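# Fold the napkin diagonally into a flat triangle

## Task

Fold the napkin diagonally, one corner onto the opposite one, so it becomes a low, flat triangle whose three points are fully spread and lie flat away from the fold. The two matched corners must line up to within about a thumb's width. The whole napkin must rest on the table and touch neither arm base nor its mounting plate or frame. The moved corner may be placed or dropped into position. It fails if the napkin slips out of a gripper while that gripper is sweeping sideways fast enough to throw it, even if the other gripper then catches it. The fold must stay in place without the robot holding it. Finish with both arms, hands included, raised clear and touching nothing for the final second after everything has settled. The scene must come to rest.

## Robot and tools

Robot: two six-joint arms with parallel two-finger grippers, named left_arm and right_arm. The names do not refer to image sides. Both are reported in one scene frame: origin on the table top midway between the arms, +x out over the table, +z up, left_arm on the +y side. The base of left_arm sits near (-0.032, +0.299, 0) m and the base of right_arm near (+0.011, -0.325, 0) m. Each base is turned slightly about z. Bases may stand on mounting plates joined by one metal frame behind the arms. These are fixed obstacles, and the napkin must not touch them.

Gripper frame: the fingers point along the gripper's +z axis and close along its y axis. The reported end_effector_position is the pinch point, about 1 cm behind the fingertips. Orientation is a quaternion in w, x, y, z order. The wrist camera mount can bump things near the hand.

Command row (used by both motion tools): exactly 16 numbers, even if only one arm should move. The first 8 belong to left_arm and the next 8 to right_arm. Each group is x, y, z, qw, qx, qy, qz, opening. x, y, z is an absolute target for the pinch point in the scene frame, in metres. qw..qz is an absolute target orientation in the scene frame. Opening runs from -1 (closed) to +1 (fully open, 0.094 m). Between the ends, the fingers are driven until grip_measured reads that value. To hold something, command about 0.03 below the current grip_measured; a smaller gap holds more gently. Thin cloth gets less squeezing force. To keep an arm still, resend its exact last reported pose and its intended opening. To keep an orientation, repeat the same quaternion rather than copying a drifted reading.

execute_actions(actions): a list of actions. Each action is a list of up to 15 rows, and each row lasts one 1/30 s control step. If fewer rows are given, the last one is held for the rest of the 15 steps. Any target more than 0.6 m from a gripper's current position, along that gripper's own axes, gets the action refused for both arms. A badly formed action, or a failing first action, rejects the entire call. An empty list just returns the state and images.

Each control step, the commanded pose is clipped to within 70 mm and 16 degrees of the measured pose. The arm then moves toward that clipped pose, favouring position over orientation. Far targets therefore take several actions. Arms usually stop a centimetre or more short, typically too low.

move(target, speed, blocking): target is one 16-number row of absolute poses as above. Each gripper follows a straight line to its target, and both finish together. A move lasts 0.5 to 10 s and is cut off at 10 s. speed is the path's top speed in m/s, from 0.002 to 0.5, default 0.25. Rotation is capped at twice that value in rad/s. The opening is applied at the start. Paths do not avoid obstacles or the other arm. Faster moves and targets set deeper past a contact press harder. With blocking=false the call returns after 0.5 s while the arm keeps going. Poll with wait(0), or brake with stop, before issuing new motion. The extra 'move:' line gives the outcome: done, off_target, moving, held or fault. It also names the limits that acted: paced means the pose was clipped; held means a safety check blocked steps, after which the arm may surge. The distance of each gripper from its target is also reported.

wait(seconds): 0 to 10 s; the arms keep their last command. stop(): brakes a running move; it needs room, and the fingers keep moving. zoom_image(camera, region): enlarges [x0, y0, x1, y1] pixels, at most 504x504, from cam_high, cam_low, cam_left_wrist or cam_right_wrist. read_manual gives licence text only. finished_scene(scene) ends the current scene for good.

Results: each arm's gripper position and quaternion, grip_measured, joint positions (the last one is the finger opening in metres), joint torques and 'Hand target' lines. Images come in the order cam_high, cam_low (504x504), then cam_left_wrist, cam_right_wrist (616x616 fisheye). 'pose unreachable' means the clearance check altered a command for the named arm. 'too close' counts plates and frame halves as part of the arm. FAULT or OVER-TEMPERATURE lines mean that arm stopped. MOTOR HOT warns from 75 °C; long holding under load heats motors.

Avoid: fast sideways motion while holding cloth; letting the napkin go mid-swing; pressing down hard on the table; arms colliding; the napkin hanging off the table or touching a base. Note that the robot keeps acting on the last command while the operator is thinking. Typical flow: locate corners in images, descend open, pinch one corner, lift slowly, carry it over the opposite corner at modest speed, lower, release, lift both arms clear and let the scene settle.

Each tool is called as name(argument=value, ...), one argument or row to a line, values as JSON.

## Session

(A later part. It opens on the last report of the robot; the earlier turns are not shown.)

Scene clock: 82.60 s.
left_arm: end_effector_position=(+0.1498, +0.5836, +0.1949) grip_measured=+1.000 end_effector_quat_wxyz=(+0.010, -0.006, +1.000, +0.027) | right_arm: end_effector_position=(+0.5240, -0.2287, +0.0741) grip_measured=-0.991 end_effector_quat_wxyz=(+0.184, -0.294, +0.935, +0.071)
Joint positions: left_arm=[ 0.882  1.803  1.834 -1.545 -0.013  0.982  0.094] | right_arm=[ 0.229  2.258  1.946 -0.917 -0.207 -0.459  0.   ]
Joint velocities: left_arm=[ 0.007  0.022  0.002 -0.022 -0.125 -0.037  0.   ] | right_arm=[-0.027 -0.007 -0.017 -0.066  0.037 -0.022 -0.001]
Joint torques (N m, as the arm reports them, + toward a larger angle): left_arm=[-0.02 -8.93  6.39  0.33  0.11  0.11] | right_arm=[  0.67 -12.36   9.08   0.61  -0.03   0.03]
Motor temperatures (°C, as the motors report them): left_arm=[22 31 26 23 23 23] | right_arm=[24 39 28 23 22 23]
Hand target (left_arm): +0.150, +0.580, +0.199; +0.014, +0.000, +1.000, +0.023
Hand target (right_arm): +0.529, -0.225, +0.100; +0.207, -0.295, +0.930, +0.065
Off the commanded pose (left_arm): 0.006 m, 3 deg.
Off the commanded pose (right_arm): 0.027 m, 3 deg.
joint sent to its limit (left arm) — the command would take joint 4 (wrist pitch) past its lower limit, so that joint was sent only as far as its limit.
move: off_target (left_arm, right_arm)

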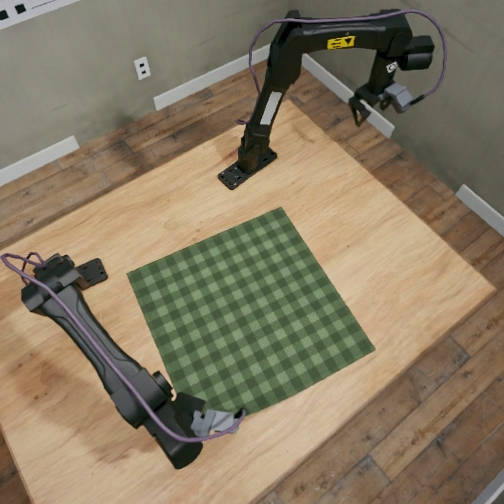

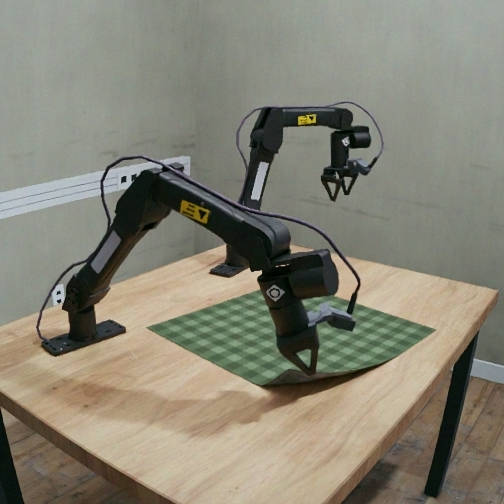

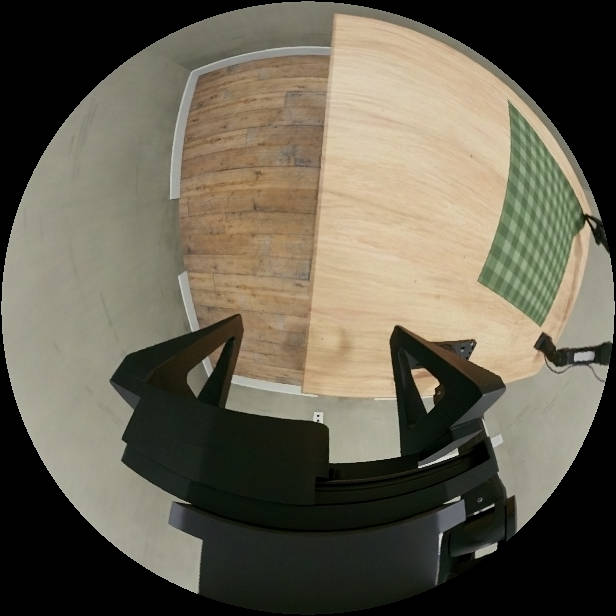

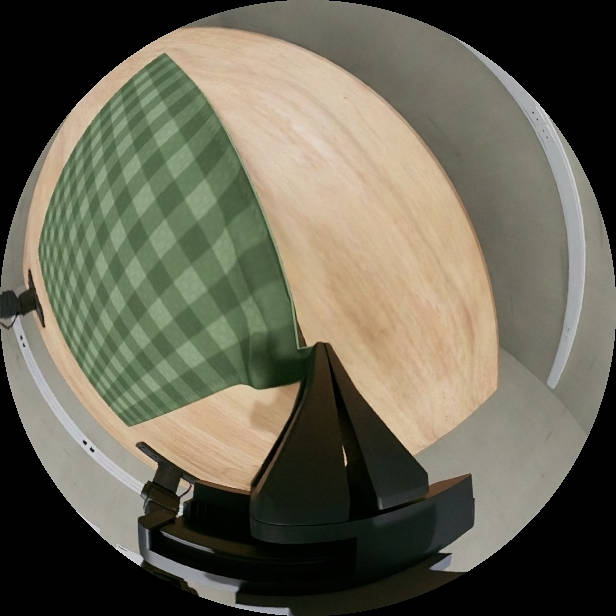

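move(
  target=[0.05,0.62,0.2,0.06,0,0.998,0,1, 0.458,-0.127,0.17,0.206,-0.295,0.930,0.065,-1],
  speed=0.1,
)

move(
  target=[0.05,0.62,0.2,0.06,0,0.998,0,1, 0.355,0.02,0.22,0.239,-0.370,0.892,0.099,-1],
  speed=0.1,
)

Scene clock: 95.77 s.
left_arm: end_effector_position=(+0.0504, +0.6269, +0.1958) grip_measured=+1.000 end_effector_quat_wxyz=(+0.056, -0.005, +0.998, +0.017) | right_arm: end_effector_position=(+0.4547, -0.1290, +0.1440) grip_measured=-0.991 end_effector_quat_wxyz=(+0.181, -0.298, +0.935, +0.067)
Joint positions: left_arm=[ 1.265  1.803  1.834 -1.545  0.103  1.362  0.094] | right_arm=[ 0.49   2.056  1.904 -1.044 -0.108 -0.223  0.   ]
Joint velocities: left_arm=[-0.012  0.017  0.007  0.007  0.066 -0.022  0.   ] | right_arm=[-0.022  0.002 -0.002 -0.066 -0.081 -0.007  0.   ]
Joint torques (N m, as the arm reports them, + toward a larger angle): left_arm=[ 0.14 -9.54  5.5   0.35  0.2   0.11] | right_arm=[  0.26 -11.34   8.86   0.67   0.05   0.02]
Motor temperatures (°C, as the motors report them): left_arm=[22 31 26 23 23 23] | right_arm=[24 42 29 23 22 23]
Hand target (left_arm): +0.050, +0.621, +0.199; +0.063, -0.001, +0.998, +0.011
Hand target (right_arm): +0.456, -0.128, +0.169; +0.206, -0.295, +0.931, +0.066
Off the commanded pose (left_arm): 0.008 m, 2 deg.
Off the commanded pose (right_arm): 0.026 m, 3 deg.
joint sent to its limit (left arm) — the command would take joint 4 (wrist pitch) past its lower limit, so that joint was sent only as far as its limit.
move: off_target (right_arm)

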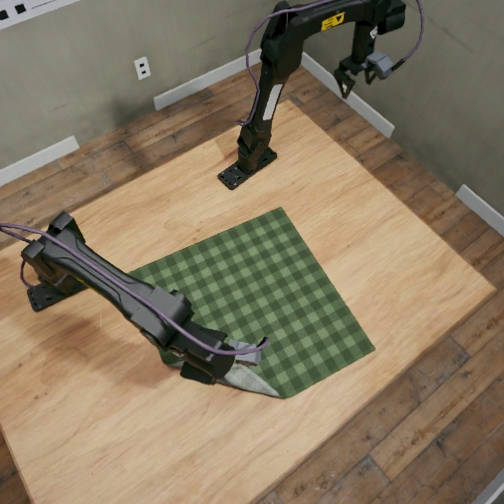

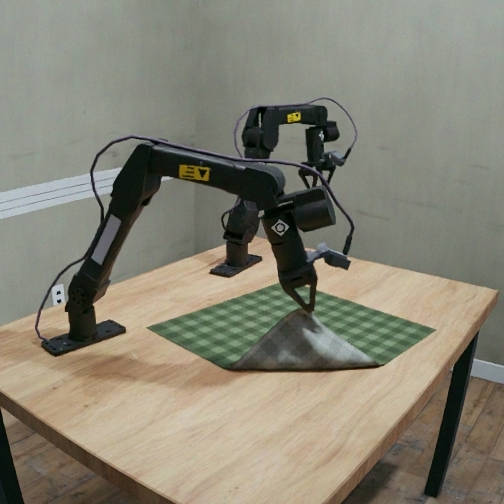

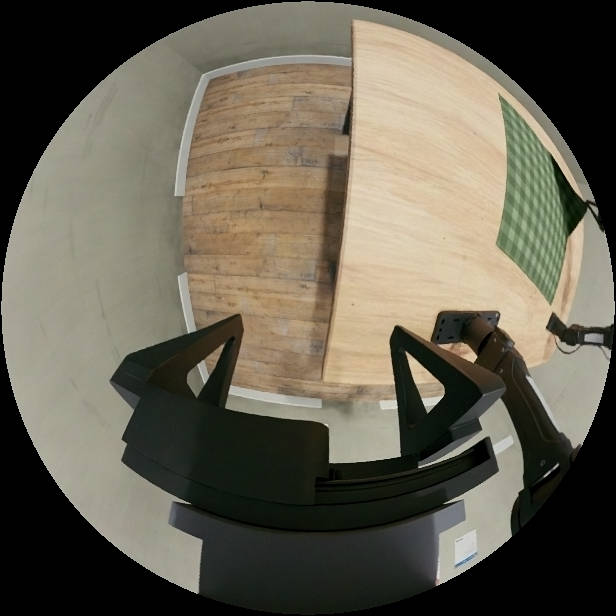

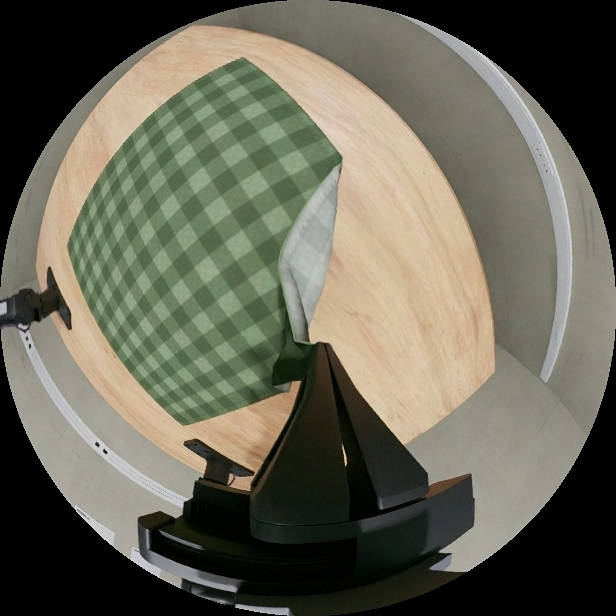

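Scene clock: 98.07 s.
left_arm: end_effector_position=(+0.0503, +0.6269, +0.1958) grip_measured=+1.000 end_effector_quat_wxyz=(+0.056, -0.004, +0.998, +0.017) | right_arm: end_effector_position=(+0.3527, +0.0178, +0.1969) grip_measured=-0.991 end_effector_quat_wxyz=(+0.216, -0.376, +0.896, +0.096)
Joint positions: left_arm=[ 1.265  1.803  1.834 -1.545  0.103  1.366  0.094] | right_arm=[ 0.894  1.977  1.963 -1.08  -0.017 -0.012  0.   ]
Joint velocities: left_arm=[ 0.002 -0.002 -0.002 -0.037 -0.007 -0.037  0.   ] | right_arm=[ 0.007  0.002  0.002  0.022 -0.051  0.022  0.   ]
Joint torques (N m, as the arm reports them, + toward a larger angle): left_arm=[ 0.28 -9.75  5.44  0.33  0.18  0.11] | right_arm=[ 0.3  -9.89  9.36  0.84  0.15  0.04]
Motor temperatures (°C, as the motors report them): left_arm=[22 31 26 23 23 23] | right_arm=[24 42 29 23 22 23]
Hand target (left_arm): +0.050, +0.620, +0.200; +0.062, -0.001, +0.998, +0.012
Hand target (right_arm): +0.354, +0.018, +0.219; +0.238, -0.370, +0.892, +0.100
Off the commanded pose (left_arm): 0.008 m, 2 deg.
Off the commanded pose (right_arm): 0.023 m, 3 deg.
joint sent to its limit (left arm) — the command would take joint 4 (wrist pitch) past its lower limit, so that joint was sent only as far as its limit.
move: off_target (right_arm)

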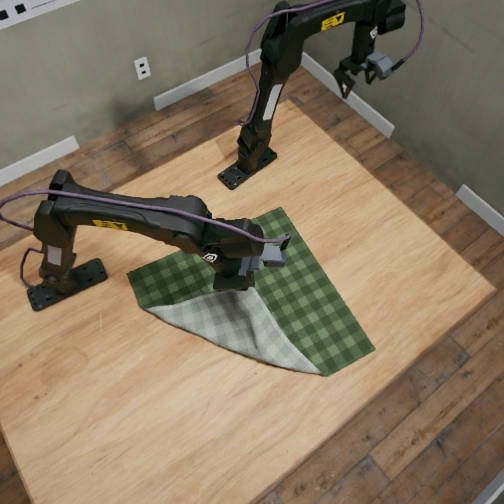

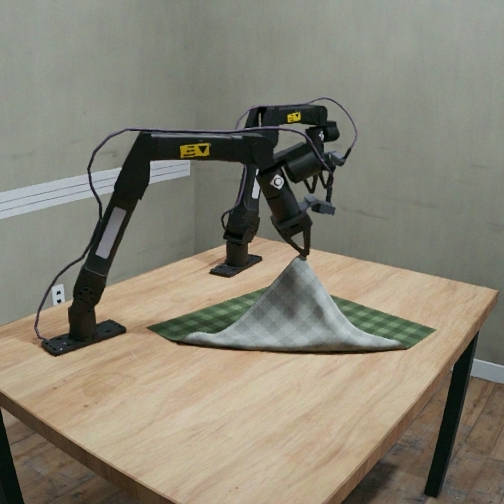

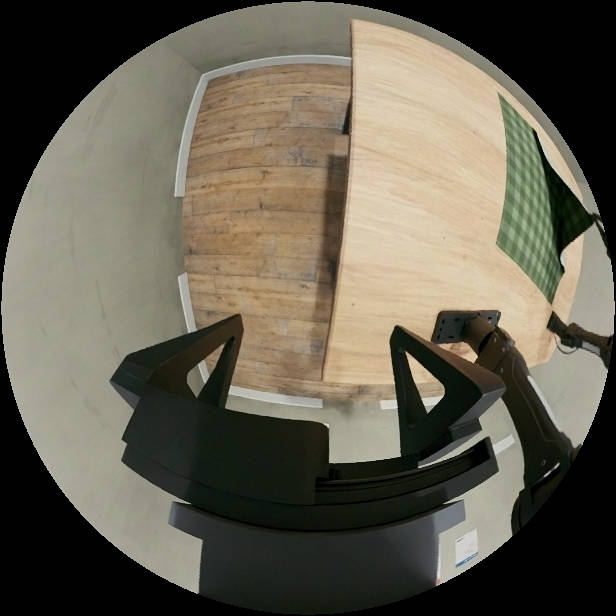

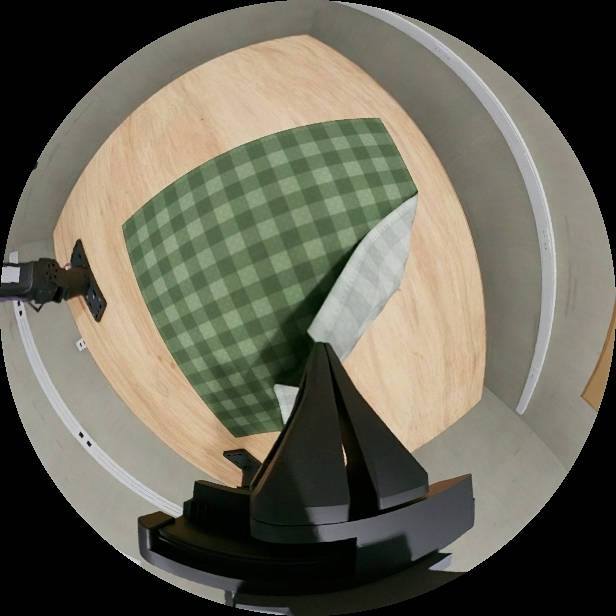

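move(
  target=[0.05,0.62,0.2,0.06,0,0.998,0,1, 0.268,0.165,0.12,0.28,-0.41,0.857,0.135,-1],
  speed=0.1,
)

move(
  target=[0.05,0.62,0.2,0.06,0,0.998,0,1, 0.20,0.25,0.06,0.303,-0.434,0.834,0.158,-1],
  speed=0.08,
)

Scene clock: 103.97 s.
left_arm: end_effector_position=(+0.0503, +0.6269, +0.1958) grip_measured=+1.000 end_effector_quat_wxyz=(+0.056, -0.004, +0.998, +0.017) | right_arm: end_effector_position=(+0.2655, +0.1607, +0.1149) grip_measured=-0.991 end_effector_quat_wxyz=(+0.265, -0.417, +0.859, +0.131)
Joint positions: left_arm=[ 1.265  1.803  1.834 -1.545  0.103  1.366  0.094] | right_arm=[ 1.241  2.126  1.797 -0.651  0.121  0.185  0.   ]
Joint velocities: left_arm=[ 0.007  0.002 -0.007 -0.007  0.007 -0.051  0.   ] | right_arm=[ 0.012  0.017 -0.007 -0.066 -0.007  0.007 -0.   ]
Joint torques (N m, as the arm reports them, + toward a larger angle): left_arm=[ 0.43 -9.62  5.39  0.32  0.21  0.13] | right_arm=[  0.23 -10.12   6.42   1.41   0.27   0.05]
Motor temperatures (°C, as the motors report them): left_arm=[22 32 26 23 23 23] | right_arm=[24 41 29 23 22 23]
Hand target (left_arm): +0.050, +0.620, +0.200; +0.062, -0.001, +0.998, +0.012
Hand target (right_arm): +0.268, +0.164, +0.121; +0.279, -0.411, +0.857, +0.135
Off the commanded pose (left_arm): 0.008 m, 2 deg.
Off the commanded pose (right_arm): 0.007 m, 2 deg.
joint sent to its limit (left arm) — the command would take joint 4 (wrist pitch) past its lower limit, so that joint was sent only as far as its limit.
move: done

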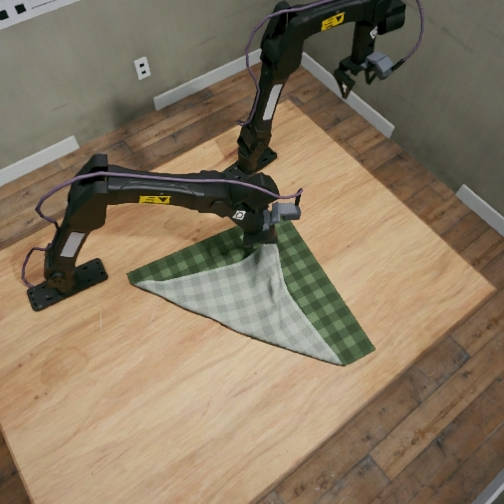

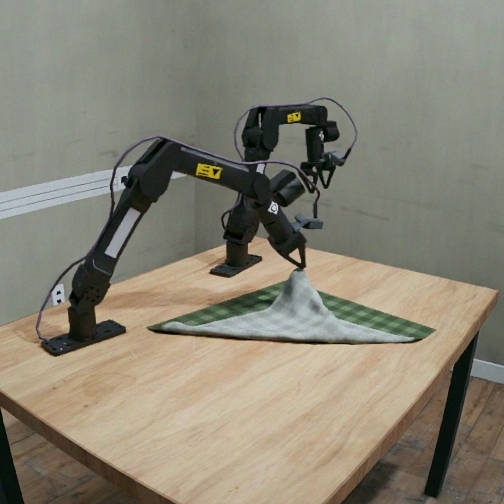

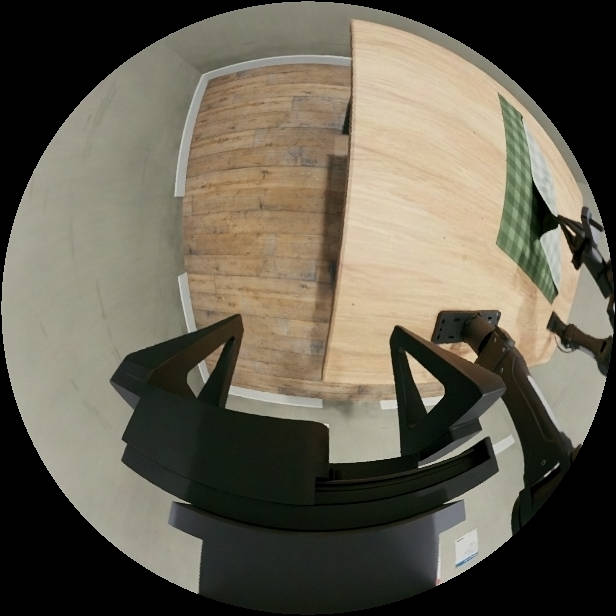

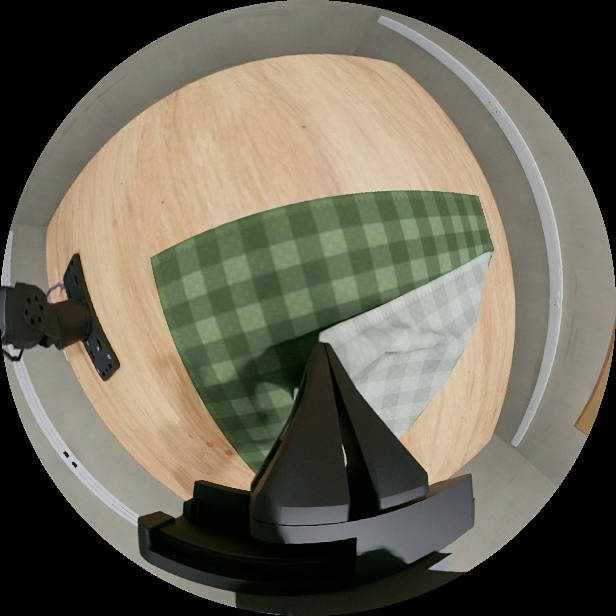

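Scene clock: 105.90 s.
left_arm: end_effector_position=(+0.0503, +0.6269, +0.1958) grip_measured=+1.000 end_effector_quat_wxyz=(+0.056, -0.004, +0.998, +0.017) | right_arm: end_effector_position=(+0.1953, +0.2340, +0.0390) grip_measured=-0.991 end_effector_quat_wxyz=(+0.276, -0.446, +0.840, +0.139)
Joint positions: left_arm=[ 1.265  1.803  1.834 -1.545  0.103  1.366  0.094] | right_arm=[ 1.428  2.354  1.856 -0.477  0.208  0.273  0.   ]
Joint velocities: left_arm=[ 0.007  0.022  0.012  0.007 -0.051 -0.022  0.   ] | right_arm=[-0.012 -0.017  0.012  0.066 -0.066 -0.081 -0.   ]
Joint torques (N m, as the arm reports them, + toward a larger angle): left_arm=[ 0.47 -9.73  5.31  0.29  0.21  0.09] | right_arm=[  0.37 -11.24   9.71   1.44   0.28   0.04]
Motor temperatures (°C, as the motors report them): left_arm=[22 32 26 23 23 23] | right_arm=[24 41 29 24 22 23]
Hand target (left_arm): +0.050, +0.620, +0.200; +0.062, -0.001, +0.998, +0.012
Hand target (right_arm): +0.199, +0.249, +0.061; +0.302, -0.434, +0.834, +0.158
Off the commanded pose (left_arm): 0.008 m, 2 deg.
Off the commanded pose (right_arm): 0.027 m, 4 deg.
joint sent to its limit (left arm) — the command would take joint 4 (wrist pitch) past its lower limit, so that joint was sent only as far as its limit.
move: off_target (right_arm)

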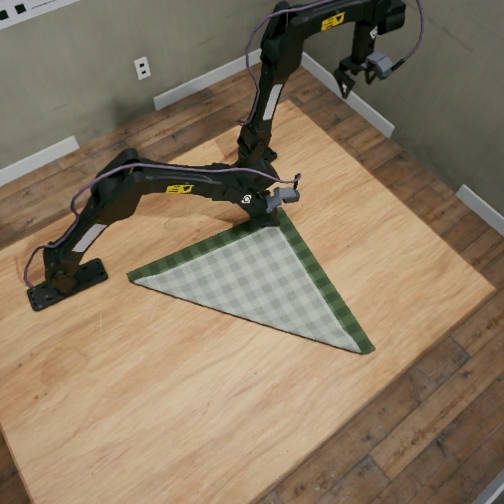

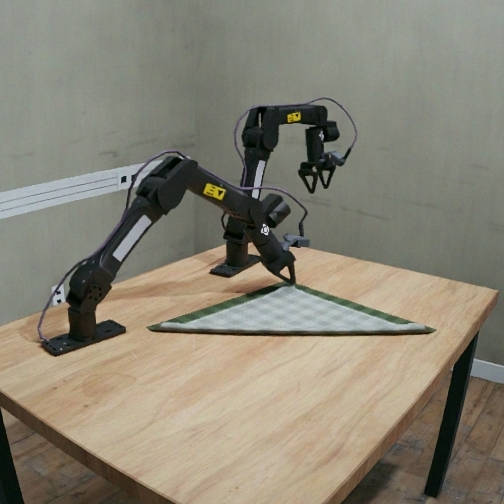

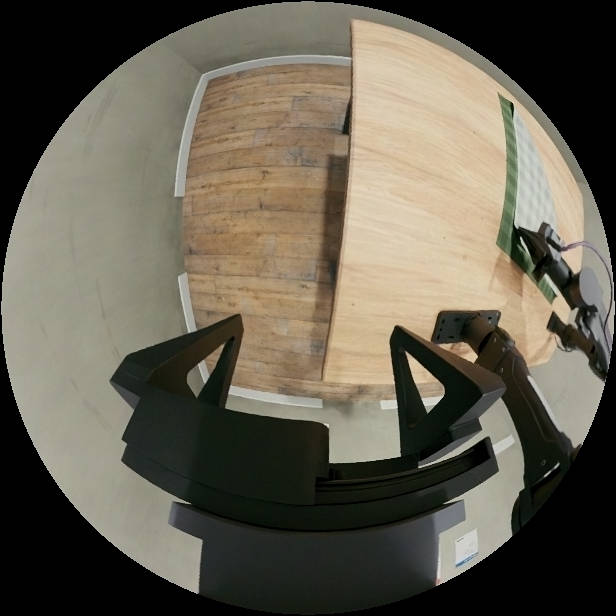

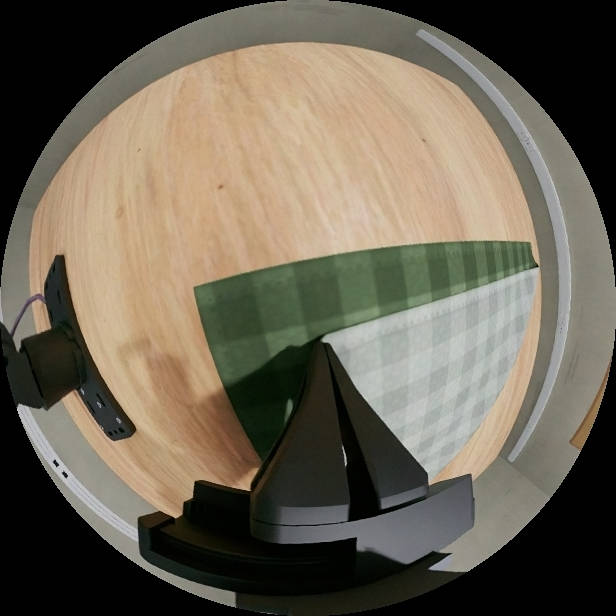

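move(
  target=[0.05,0.62,0.2,0.06,0,0.998,0,1, 0.160,0.290,0.06,0.303,-0.434,0.834,0.158,-1],
  speed=0.05,
)

Scene clock: 116.33 s.
left_arm: end_effector_position=(+0.0504, +0.6269, +0.1958) grip_measured=+1.000 end_effector_quat_wxyz=(+0.056, -0.004, +0.998, +0.017) | right_arm: end_effector_position=(+0.1597, +0.2838, +0.0454) grip_measured=-0.991 end_effector_quat_wxyz=(+0.291, -0.441, +0.835, +0.153)
Joint positions: left_arm=[ 1.265  1.803  1.834 -1.545  0.103  1.366  0.094] | right_arm=[ 1.519  2.513  2.146 -0.582  0.264  0.347  0.   ]
Joint velocities: left_arm=[ 0.007 -0.002  0.002  0.022 -0.007  0.022  0.   ] | right_arm=[ 0.007  0.002  0.022 -0.037 -0.11  -0.022  0.   ]
Joint torques (N m, as the arm reports them, + toward a larger angle): left_arm=[ 0.38 -9.74  5.31  0.31  0.21  0.11] | right_arm=[  0.66 -12.05   9.67   1.07   0.33   0.06]
Motor temperatures (°C, as the motors report them): left_arm=[22 32 26 23 23 23] | right_arm=[24 42 30 24 22 23]
Hand target (left_arm): +0.050, +0.620, +0.200; +0.063, -0.001, +0.998, +0.012
Hand target (right_arm): +0.160, +0.289, +0.060; +0.303, -0.434, +0.833, +0.159
Off the commanded pose (left_arm): 0.008 m, 2 deg.
Off the commanded pose (right_arm): 0.016 m, 2 deg.
joint sent to its limit (left arm) — the command would take joint 4 (wrist pitch) past its lower limit, so that joint was sent only as far as its limit.
move: off_target (right_arm)

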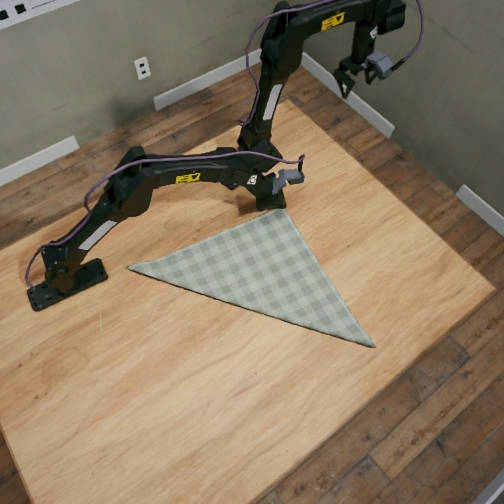

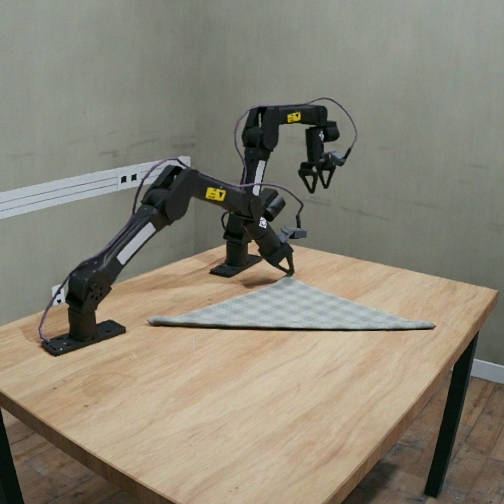

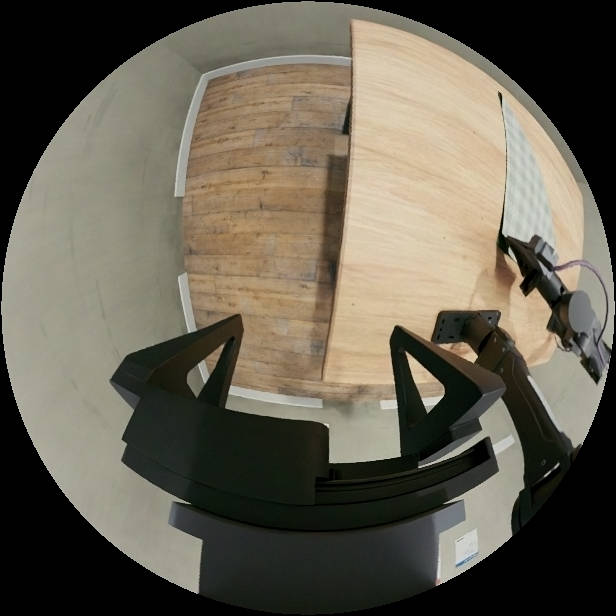

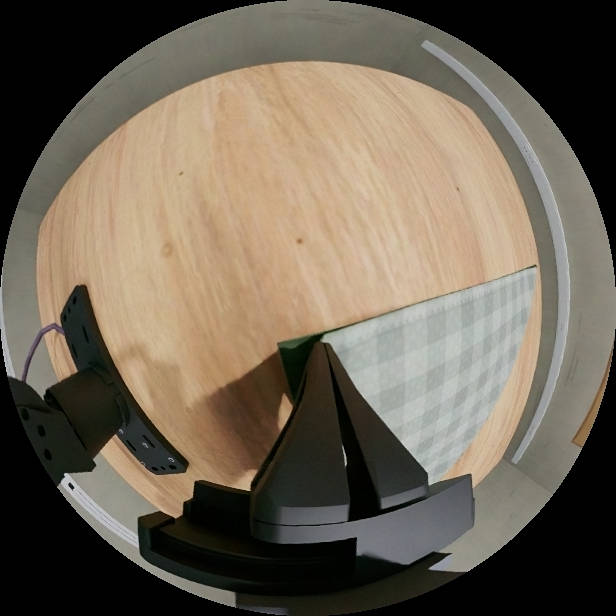

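move(
  target=[0.05,0.62,0.2,0.06,0,0.998,0,1, 0.145,0.287,0.045,0.303,-0.434,0.834,0.158,-1],
  speed=0.04,
)

Scene clock: 119.43 s.
left_arm: end_effector_position=(+0.0504, +0.6269, +0.1958) grip_measured=+1.000 end_effector_quat_wxyz=(+0.056, -0.004, +0.998, +0.017) | right_arm: end_effector_position=(+0.1441, +0.2836, +0.0368) grip_measured=-0.991 end_effector_quat_wxyz=(+0.289, -0.442, +0.836, +0.151)
Joint positions: left_arm=[ 1.265  1.803  1.834 -1.545  0.103  1.366  0.094] | right_arm=[ 1.549  2.513  2.117 -0.564  0.281  0.371  0.   ]
Joint velocities: left_arm=[ 0.017 -0.012  0.002  0.037  0.066 -0.081  0.   ] | right_arm=[-0.007  0.012 -0.012 -0.051 -0.022 -0.007  0.001]
Joint torques (N m, as the arm reports them, + toward a larger angle): left_arm=[ 0.31 -9.8   5.37  0.31  0.2   0.11] | right_arm=[  0.4  -12.77   5.76   1.41   0.36   0.01]
Motor temperatures (°C, as the motors report them): left_arm=[22 32 26 23 23 23] | right_arm=[24 43 30 24 22 23]
Hand target (left_arm): +0.050, +0.620, +0.200; +0.062, -0.001, +0.998, +0.012
Hand target (right_arm): +0.145, +0.287, +0.045; +0.302, -0.434, +0.834, +0.158
Off the commanded pose (left_arm): 0.008 m, 2 deg.
Off the commanded pose (right_arm): 0.009 m, 2 deg.
joint sent to its limit (left arm) — the command would take joint 4 (wrist pitch) past its lower limit, so that joint was sent only as far as its limit.
move: done

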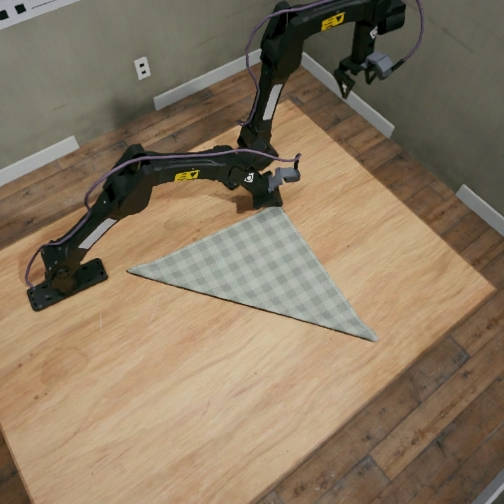

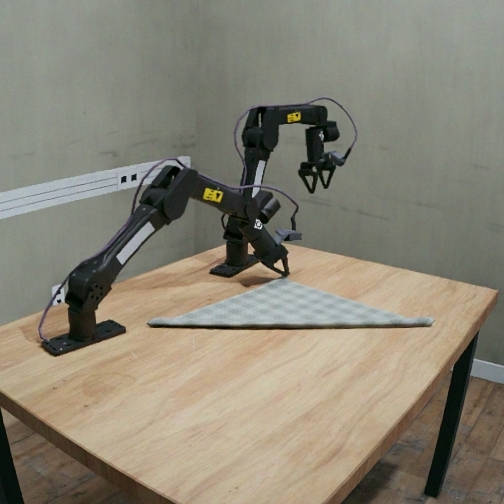

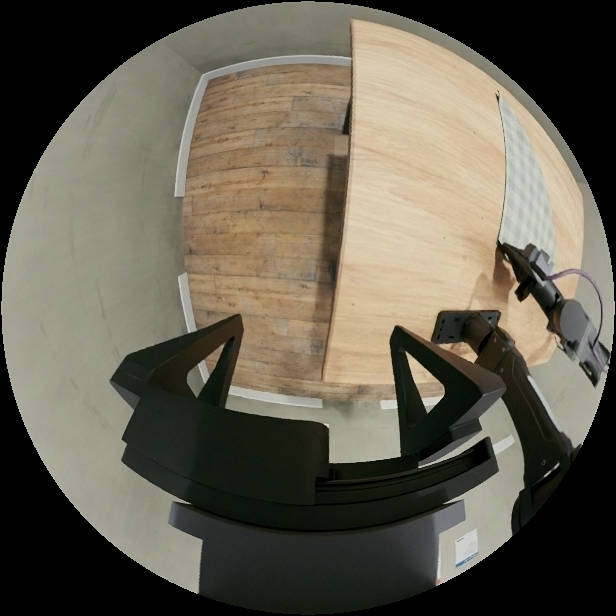

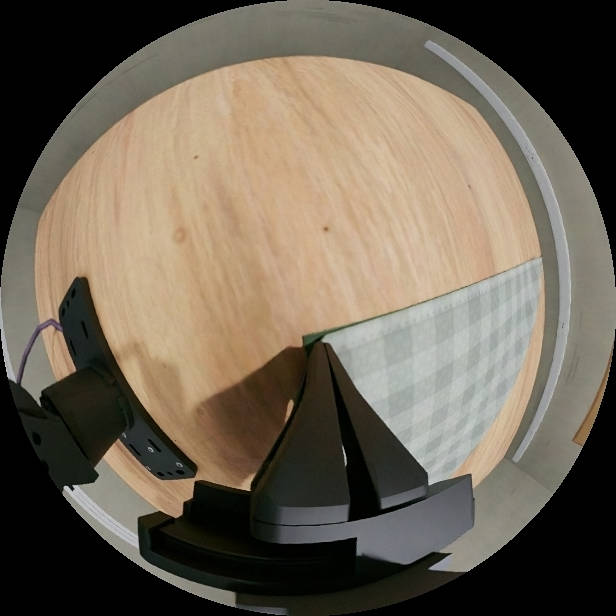

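execute_actions(
  actions=[
    [[0.05,0.62,0.2,0.06,0,0.998,0,1, 0.155,0.278,0.045,0.303,-0.434,0.834,0.158,-1]],
    [[0.05,0.62,0.2,0.06,0,0.998,0,1, 0.155,0.278,0.045,0.303,-0.434,0.834,0.158,-1]],
  ],
)

Scene clock: 122.73 s.
left_arm: end_effector_position=(+0.0504, +0.6269, +0.1958) grip_measured=+1.000 end_effector_quat_wxyz=(+0.056, -0.004, +0.998, +0.017) | right_arm: end_effector_position=(+0.1490, +0.2779, +0.0300) grip_measured=-0.991 end_effector_quat_wxyz=(+0.292, -0.440, +0.836, +0.150)
Joint positions: left_arm=[ 1.265  1.803  1.834 -1.545  0.103  1.366  0.094] | right_arm=[ 1.54   2.493  2.049 -0.513  0.282  0.364  0.   ]
Joint velocities: left_arm=[-0.012  0.002  0.002  0.037  0.081  0.007  0.   ] | right_arm=[ 0.007  0.032 -0.007 -0.051 -0.007  0.007 -0.   ]
Joint torques (N m, as the arm reports them, + toward a larger angle): left_arm=[ 0.37 -9.7   5.4   0.31  0.19  0.12] | right_arm=[ -0.66 -13.8    5.23   1.33   0.22  -0.05]
Motor temperatures (°C, as the motors report them): left_arm=[22 32 26 23 23 23] | right_arm=[24 44 29 25 22 23]
Hand target (left_arm): +0.050, +0.620, +0.200; +0.062, -0.001, +0.998, +0.012
Hand target (right_arm): +0.155, +0.278, +0.045; +0.303, -0.434, +0.834, +0.158
Off the commanded pose (left_arm): 0.008 m, 2 deg.
Off the commanded pose (right_arm): 0.016 m, 2 deg.
joint sent to its limit (left arm) — the command would take joint 4 (wrist pitch) past its lower limit, so that joint was sent only as far as its limit.

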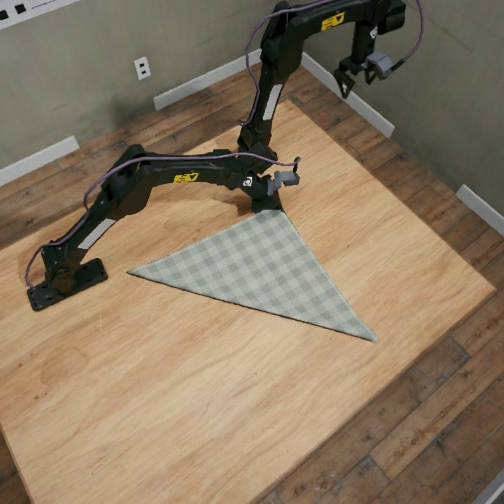

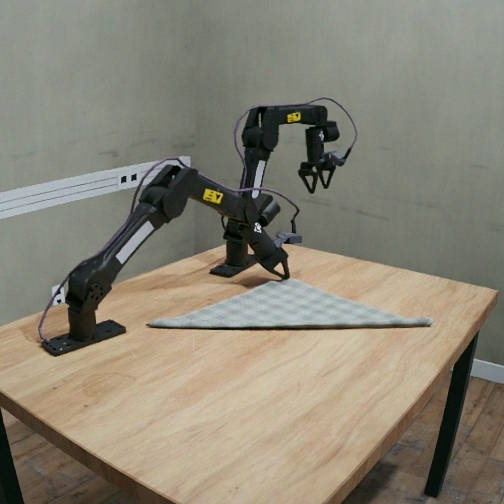

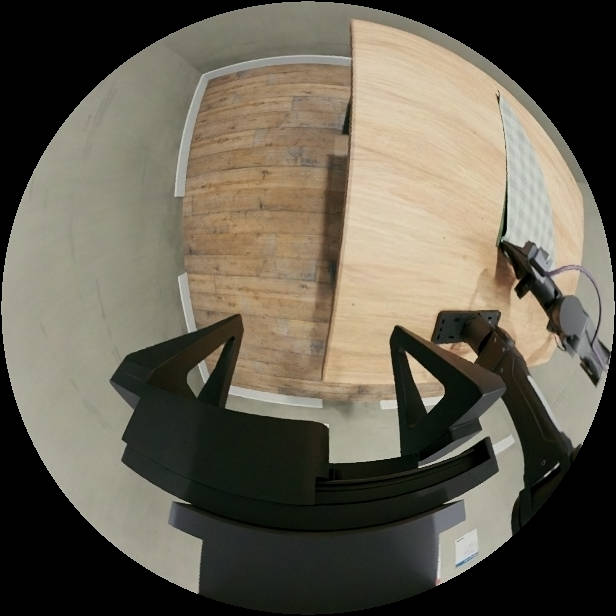

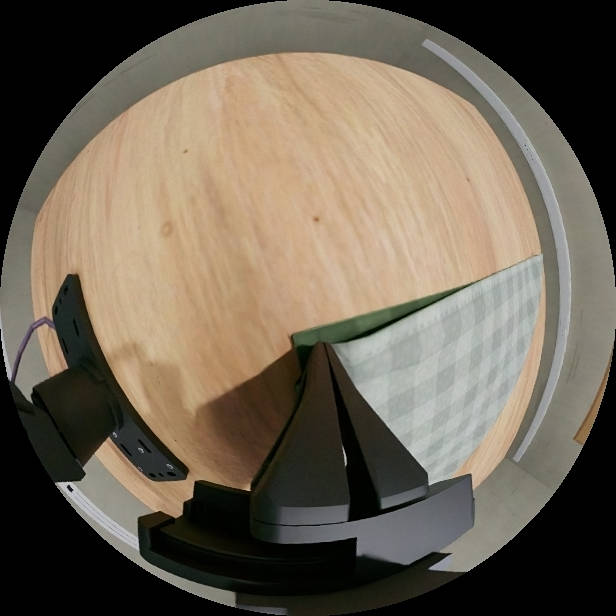

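execute_actions(
  actions=[
    [[0.05,0.62,0.2,0.06,0,0.998,0,1, 0.155,0.285,0.065,0.303,-0.434,0.834,0.158,-1]],
    [[0.05,0.62,0.2,0.06,0,0.998,0,1, 0.155,0.285,0.065,0.303,-0.434,0.834,0.158,-1]],
    [[0.05,0.62,0.2,0.06,0,0.998,0,1, 0.155,0.285,0.065,0.303,-0.434,0.834,0.158,-0.6]],
  ],
)

Scene clock: 126.23 s.
left_arm: end_effector_position=(+0.0504, +0.6269, +0.1958) grip_measured=+1.000 end_effector_quat_wxyz=(+0.056, -0.004, +0.998, +0.017) | right_arm: end_effector_position=(+0.1491, +0.2786, +0.0427) grip_measured=-0.602 end_effector_quat_wxyz=(+0.289, -0.442, +0.837, +0.146)
Joint positions: left_arm=[ 1.265  1.803  1.834 -1.545  0.103  1.366  0.094] | right_arm=[ 1.54   2.494  2.109 -0.581  0.282  0.364  0.019]
Joint velocities: left_arm=[-0.012 -0.002 -0.002 -0.051 -0.022  0.037  0.   ] | right_arm=[ 0.002  0.002 -0.002  0.022  0.007  0.11   0.001]
Joint torques (N m, as the arm reports them, + toward a larger angle): left_arm=[ 0.36 -9.74  5.42  0.31  0.21  0.11] | right_arm=[ -0.49 -12.82   9.52   1.03   0.23  -0.04]
Motor temperatures (°C, as the motors report them): left_arm=[22 32 26 23 23 23] | right_arm=[24 45 29 25 22 23]
Hand target (left_arm): +0.050, +0.620, +0.200; +0.062, -0.001, +0.998, +0.012
Hand target (right_arm): +0.155, +0.284, +0.065; +0.303, -0.434, +0.834, +0.158
Off the commanded pose (left_arm): 0.008 m, 2 deg.
Off the commanded pose (right_arm): 0.024 m, 2 deg.
joint sent to its limit (left arm) — the command would take joint 4 (wrist pitch) past its lower limit, so that joint was sent only as far as its limit.

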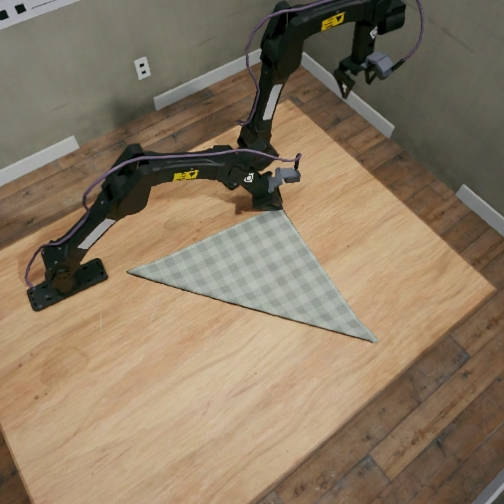

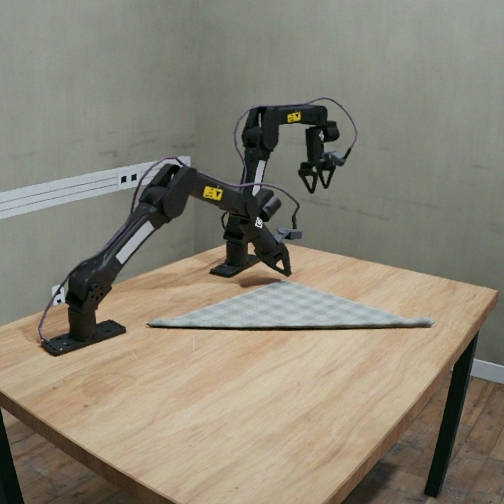

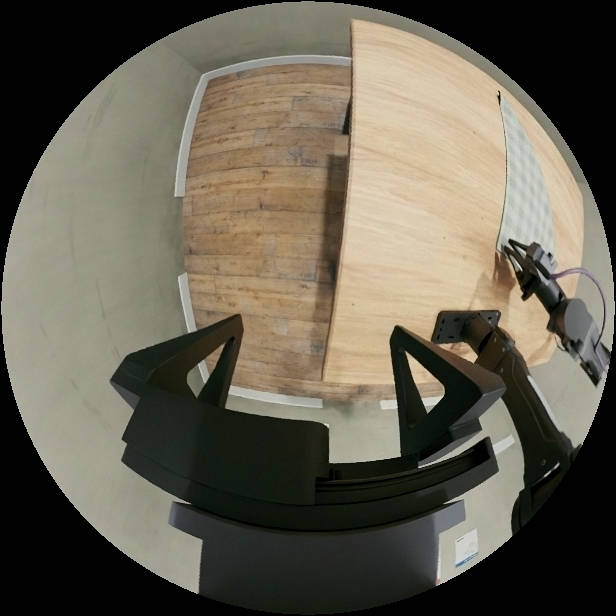

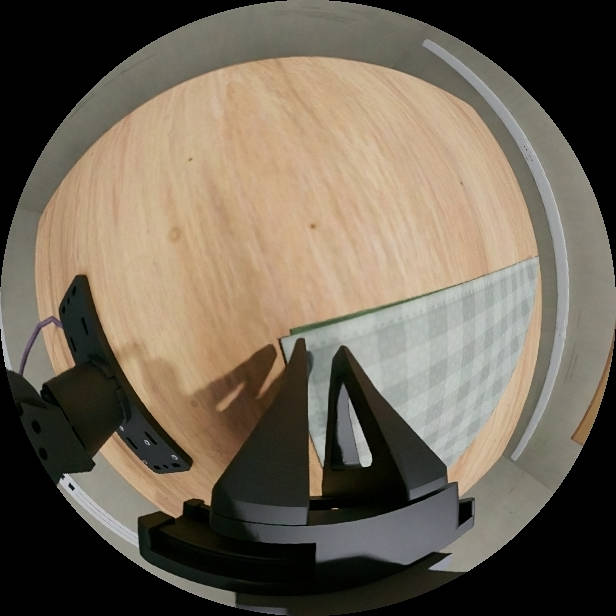

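Corners match within about 0.7 cm. Lift away.

move(
  target=[0.05,0.62,0.2,0.06,0,0.998,0,1, 0.2,0.1,0.22,0.303,-0.434,0.834,0.158,-0.6],
  speed=0.25,
)

zoom_image(
  camera="cam_low",
  region=[130, 250, 450, 360],
)

zoom_image(
  camera="cam_high",
  region=[110, 180, 400, 370],
)

Scene clock: 130.13 s.
left_arm: end_effector_position=(+0.0503, +0.6269, +0.1958) grip_measured=+1.000 end_effector_quat_wxyz=(+0.056, -0.004, +0.998, +0.017) | right_arm: end_effector_position=(+0.2027, +0.1037, +0.2173) grip_measured=-0.602 end_effector_quat_wxyz=(+0.308, -0.431, +0.834, +0.158)
Joint positions: left_arm=[ 1.265  1.803  1.834 -1.545  0.103  1.366  0.094] | right_arm=[ 1.327  1.73   1.601 -0.753  0.168  0.197  0.019]
Joint velocities: left_arm=[-0.007  0.007 -0.002  0.022 -0.022 -0.022  0.   ] | right_arm=[ 0.002  0.007  0.012 -0.037 -0.037  0.007 -0.   ]
Joint torques (N m, as the arm reports them, + toward a larger angle): left_arm=[ 0.24 -9.68  5.32  0.31  0.17  0.14] | right_arm=[-0.12 -7.99  5.86  1.2  -0.01 -0.07]
Motor temperatures (°C, as the motors report them): left_arm=[22 32 26 23 23 23] | right_arm=[24 45 29 25 22 23]
Hand target (left_arm): +0.050, +0.620, +0.200; +0.062, -0.001, +0.998, +0.012
Hand target (right_arm): +0.200, +0.099, +0.218; +0.303, -0.434, +0.834, +0.158
Off the commanded pose (left_arm): 0.008 m, 2 deg.
Off the commanded pose (right_arm): 0.005 m, 1 deg.
joint sent to its limit (left arm) — the command would take joint 4 (wrist pitch) past its lower limit, so that joint was sent only as far as its limit.
move: done

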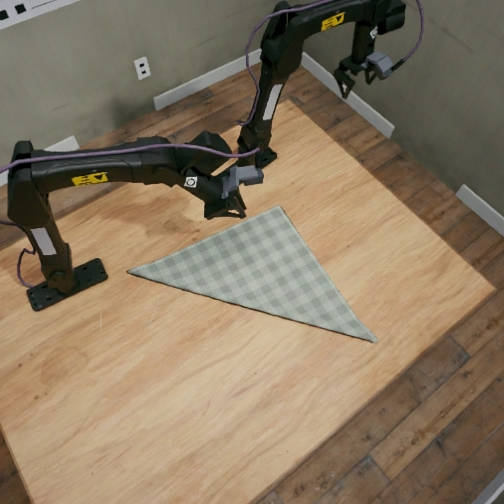

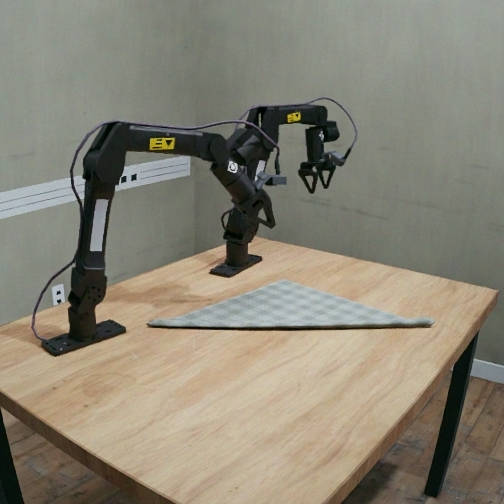

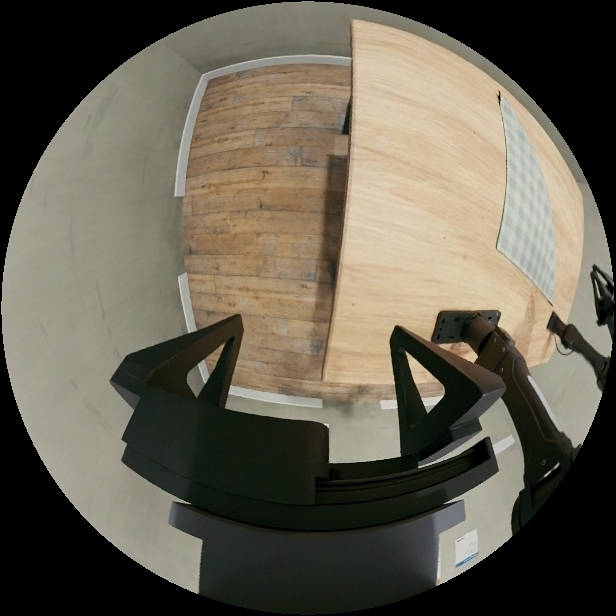

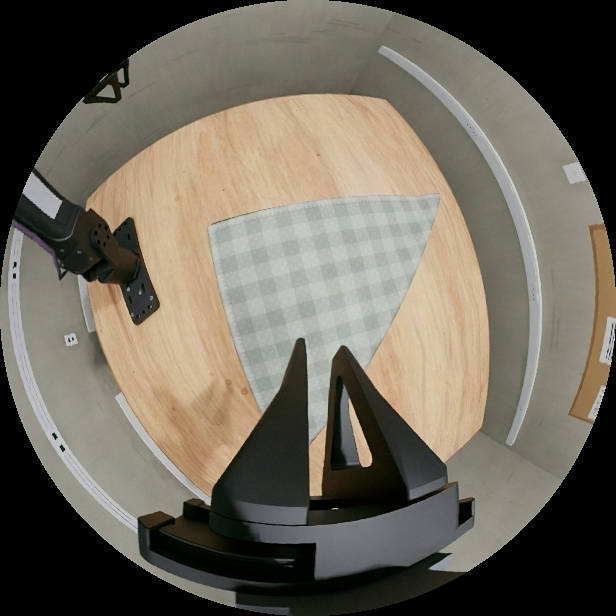

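Region (130, 250, 450, 360) of cam_low's 504x504 image, scaled by 1.575, with more detail than that image has; it fills the top 173 rows of this view, and the rest is white.

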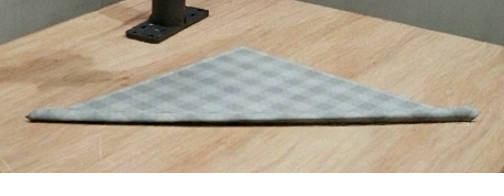

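Region (110, 180, 400, 370) of cam_high's 504x504 image, scaled by 1.738, with more detail than that image has; it fills the top 330 rows of this view, and the rest is white.

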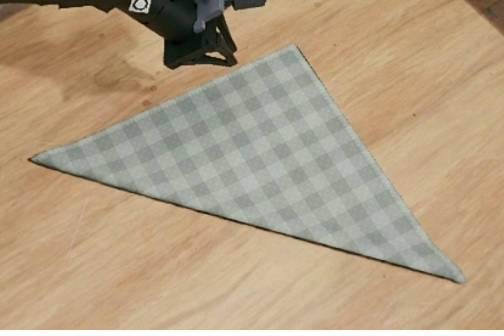

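finished_scene(
  scene=1,
)

The scene is finished: the task was done.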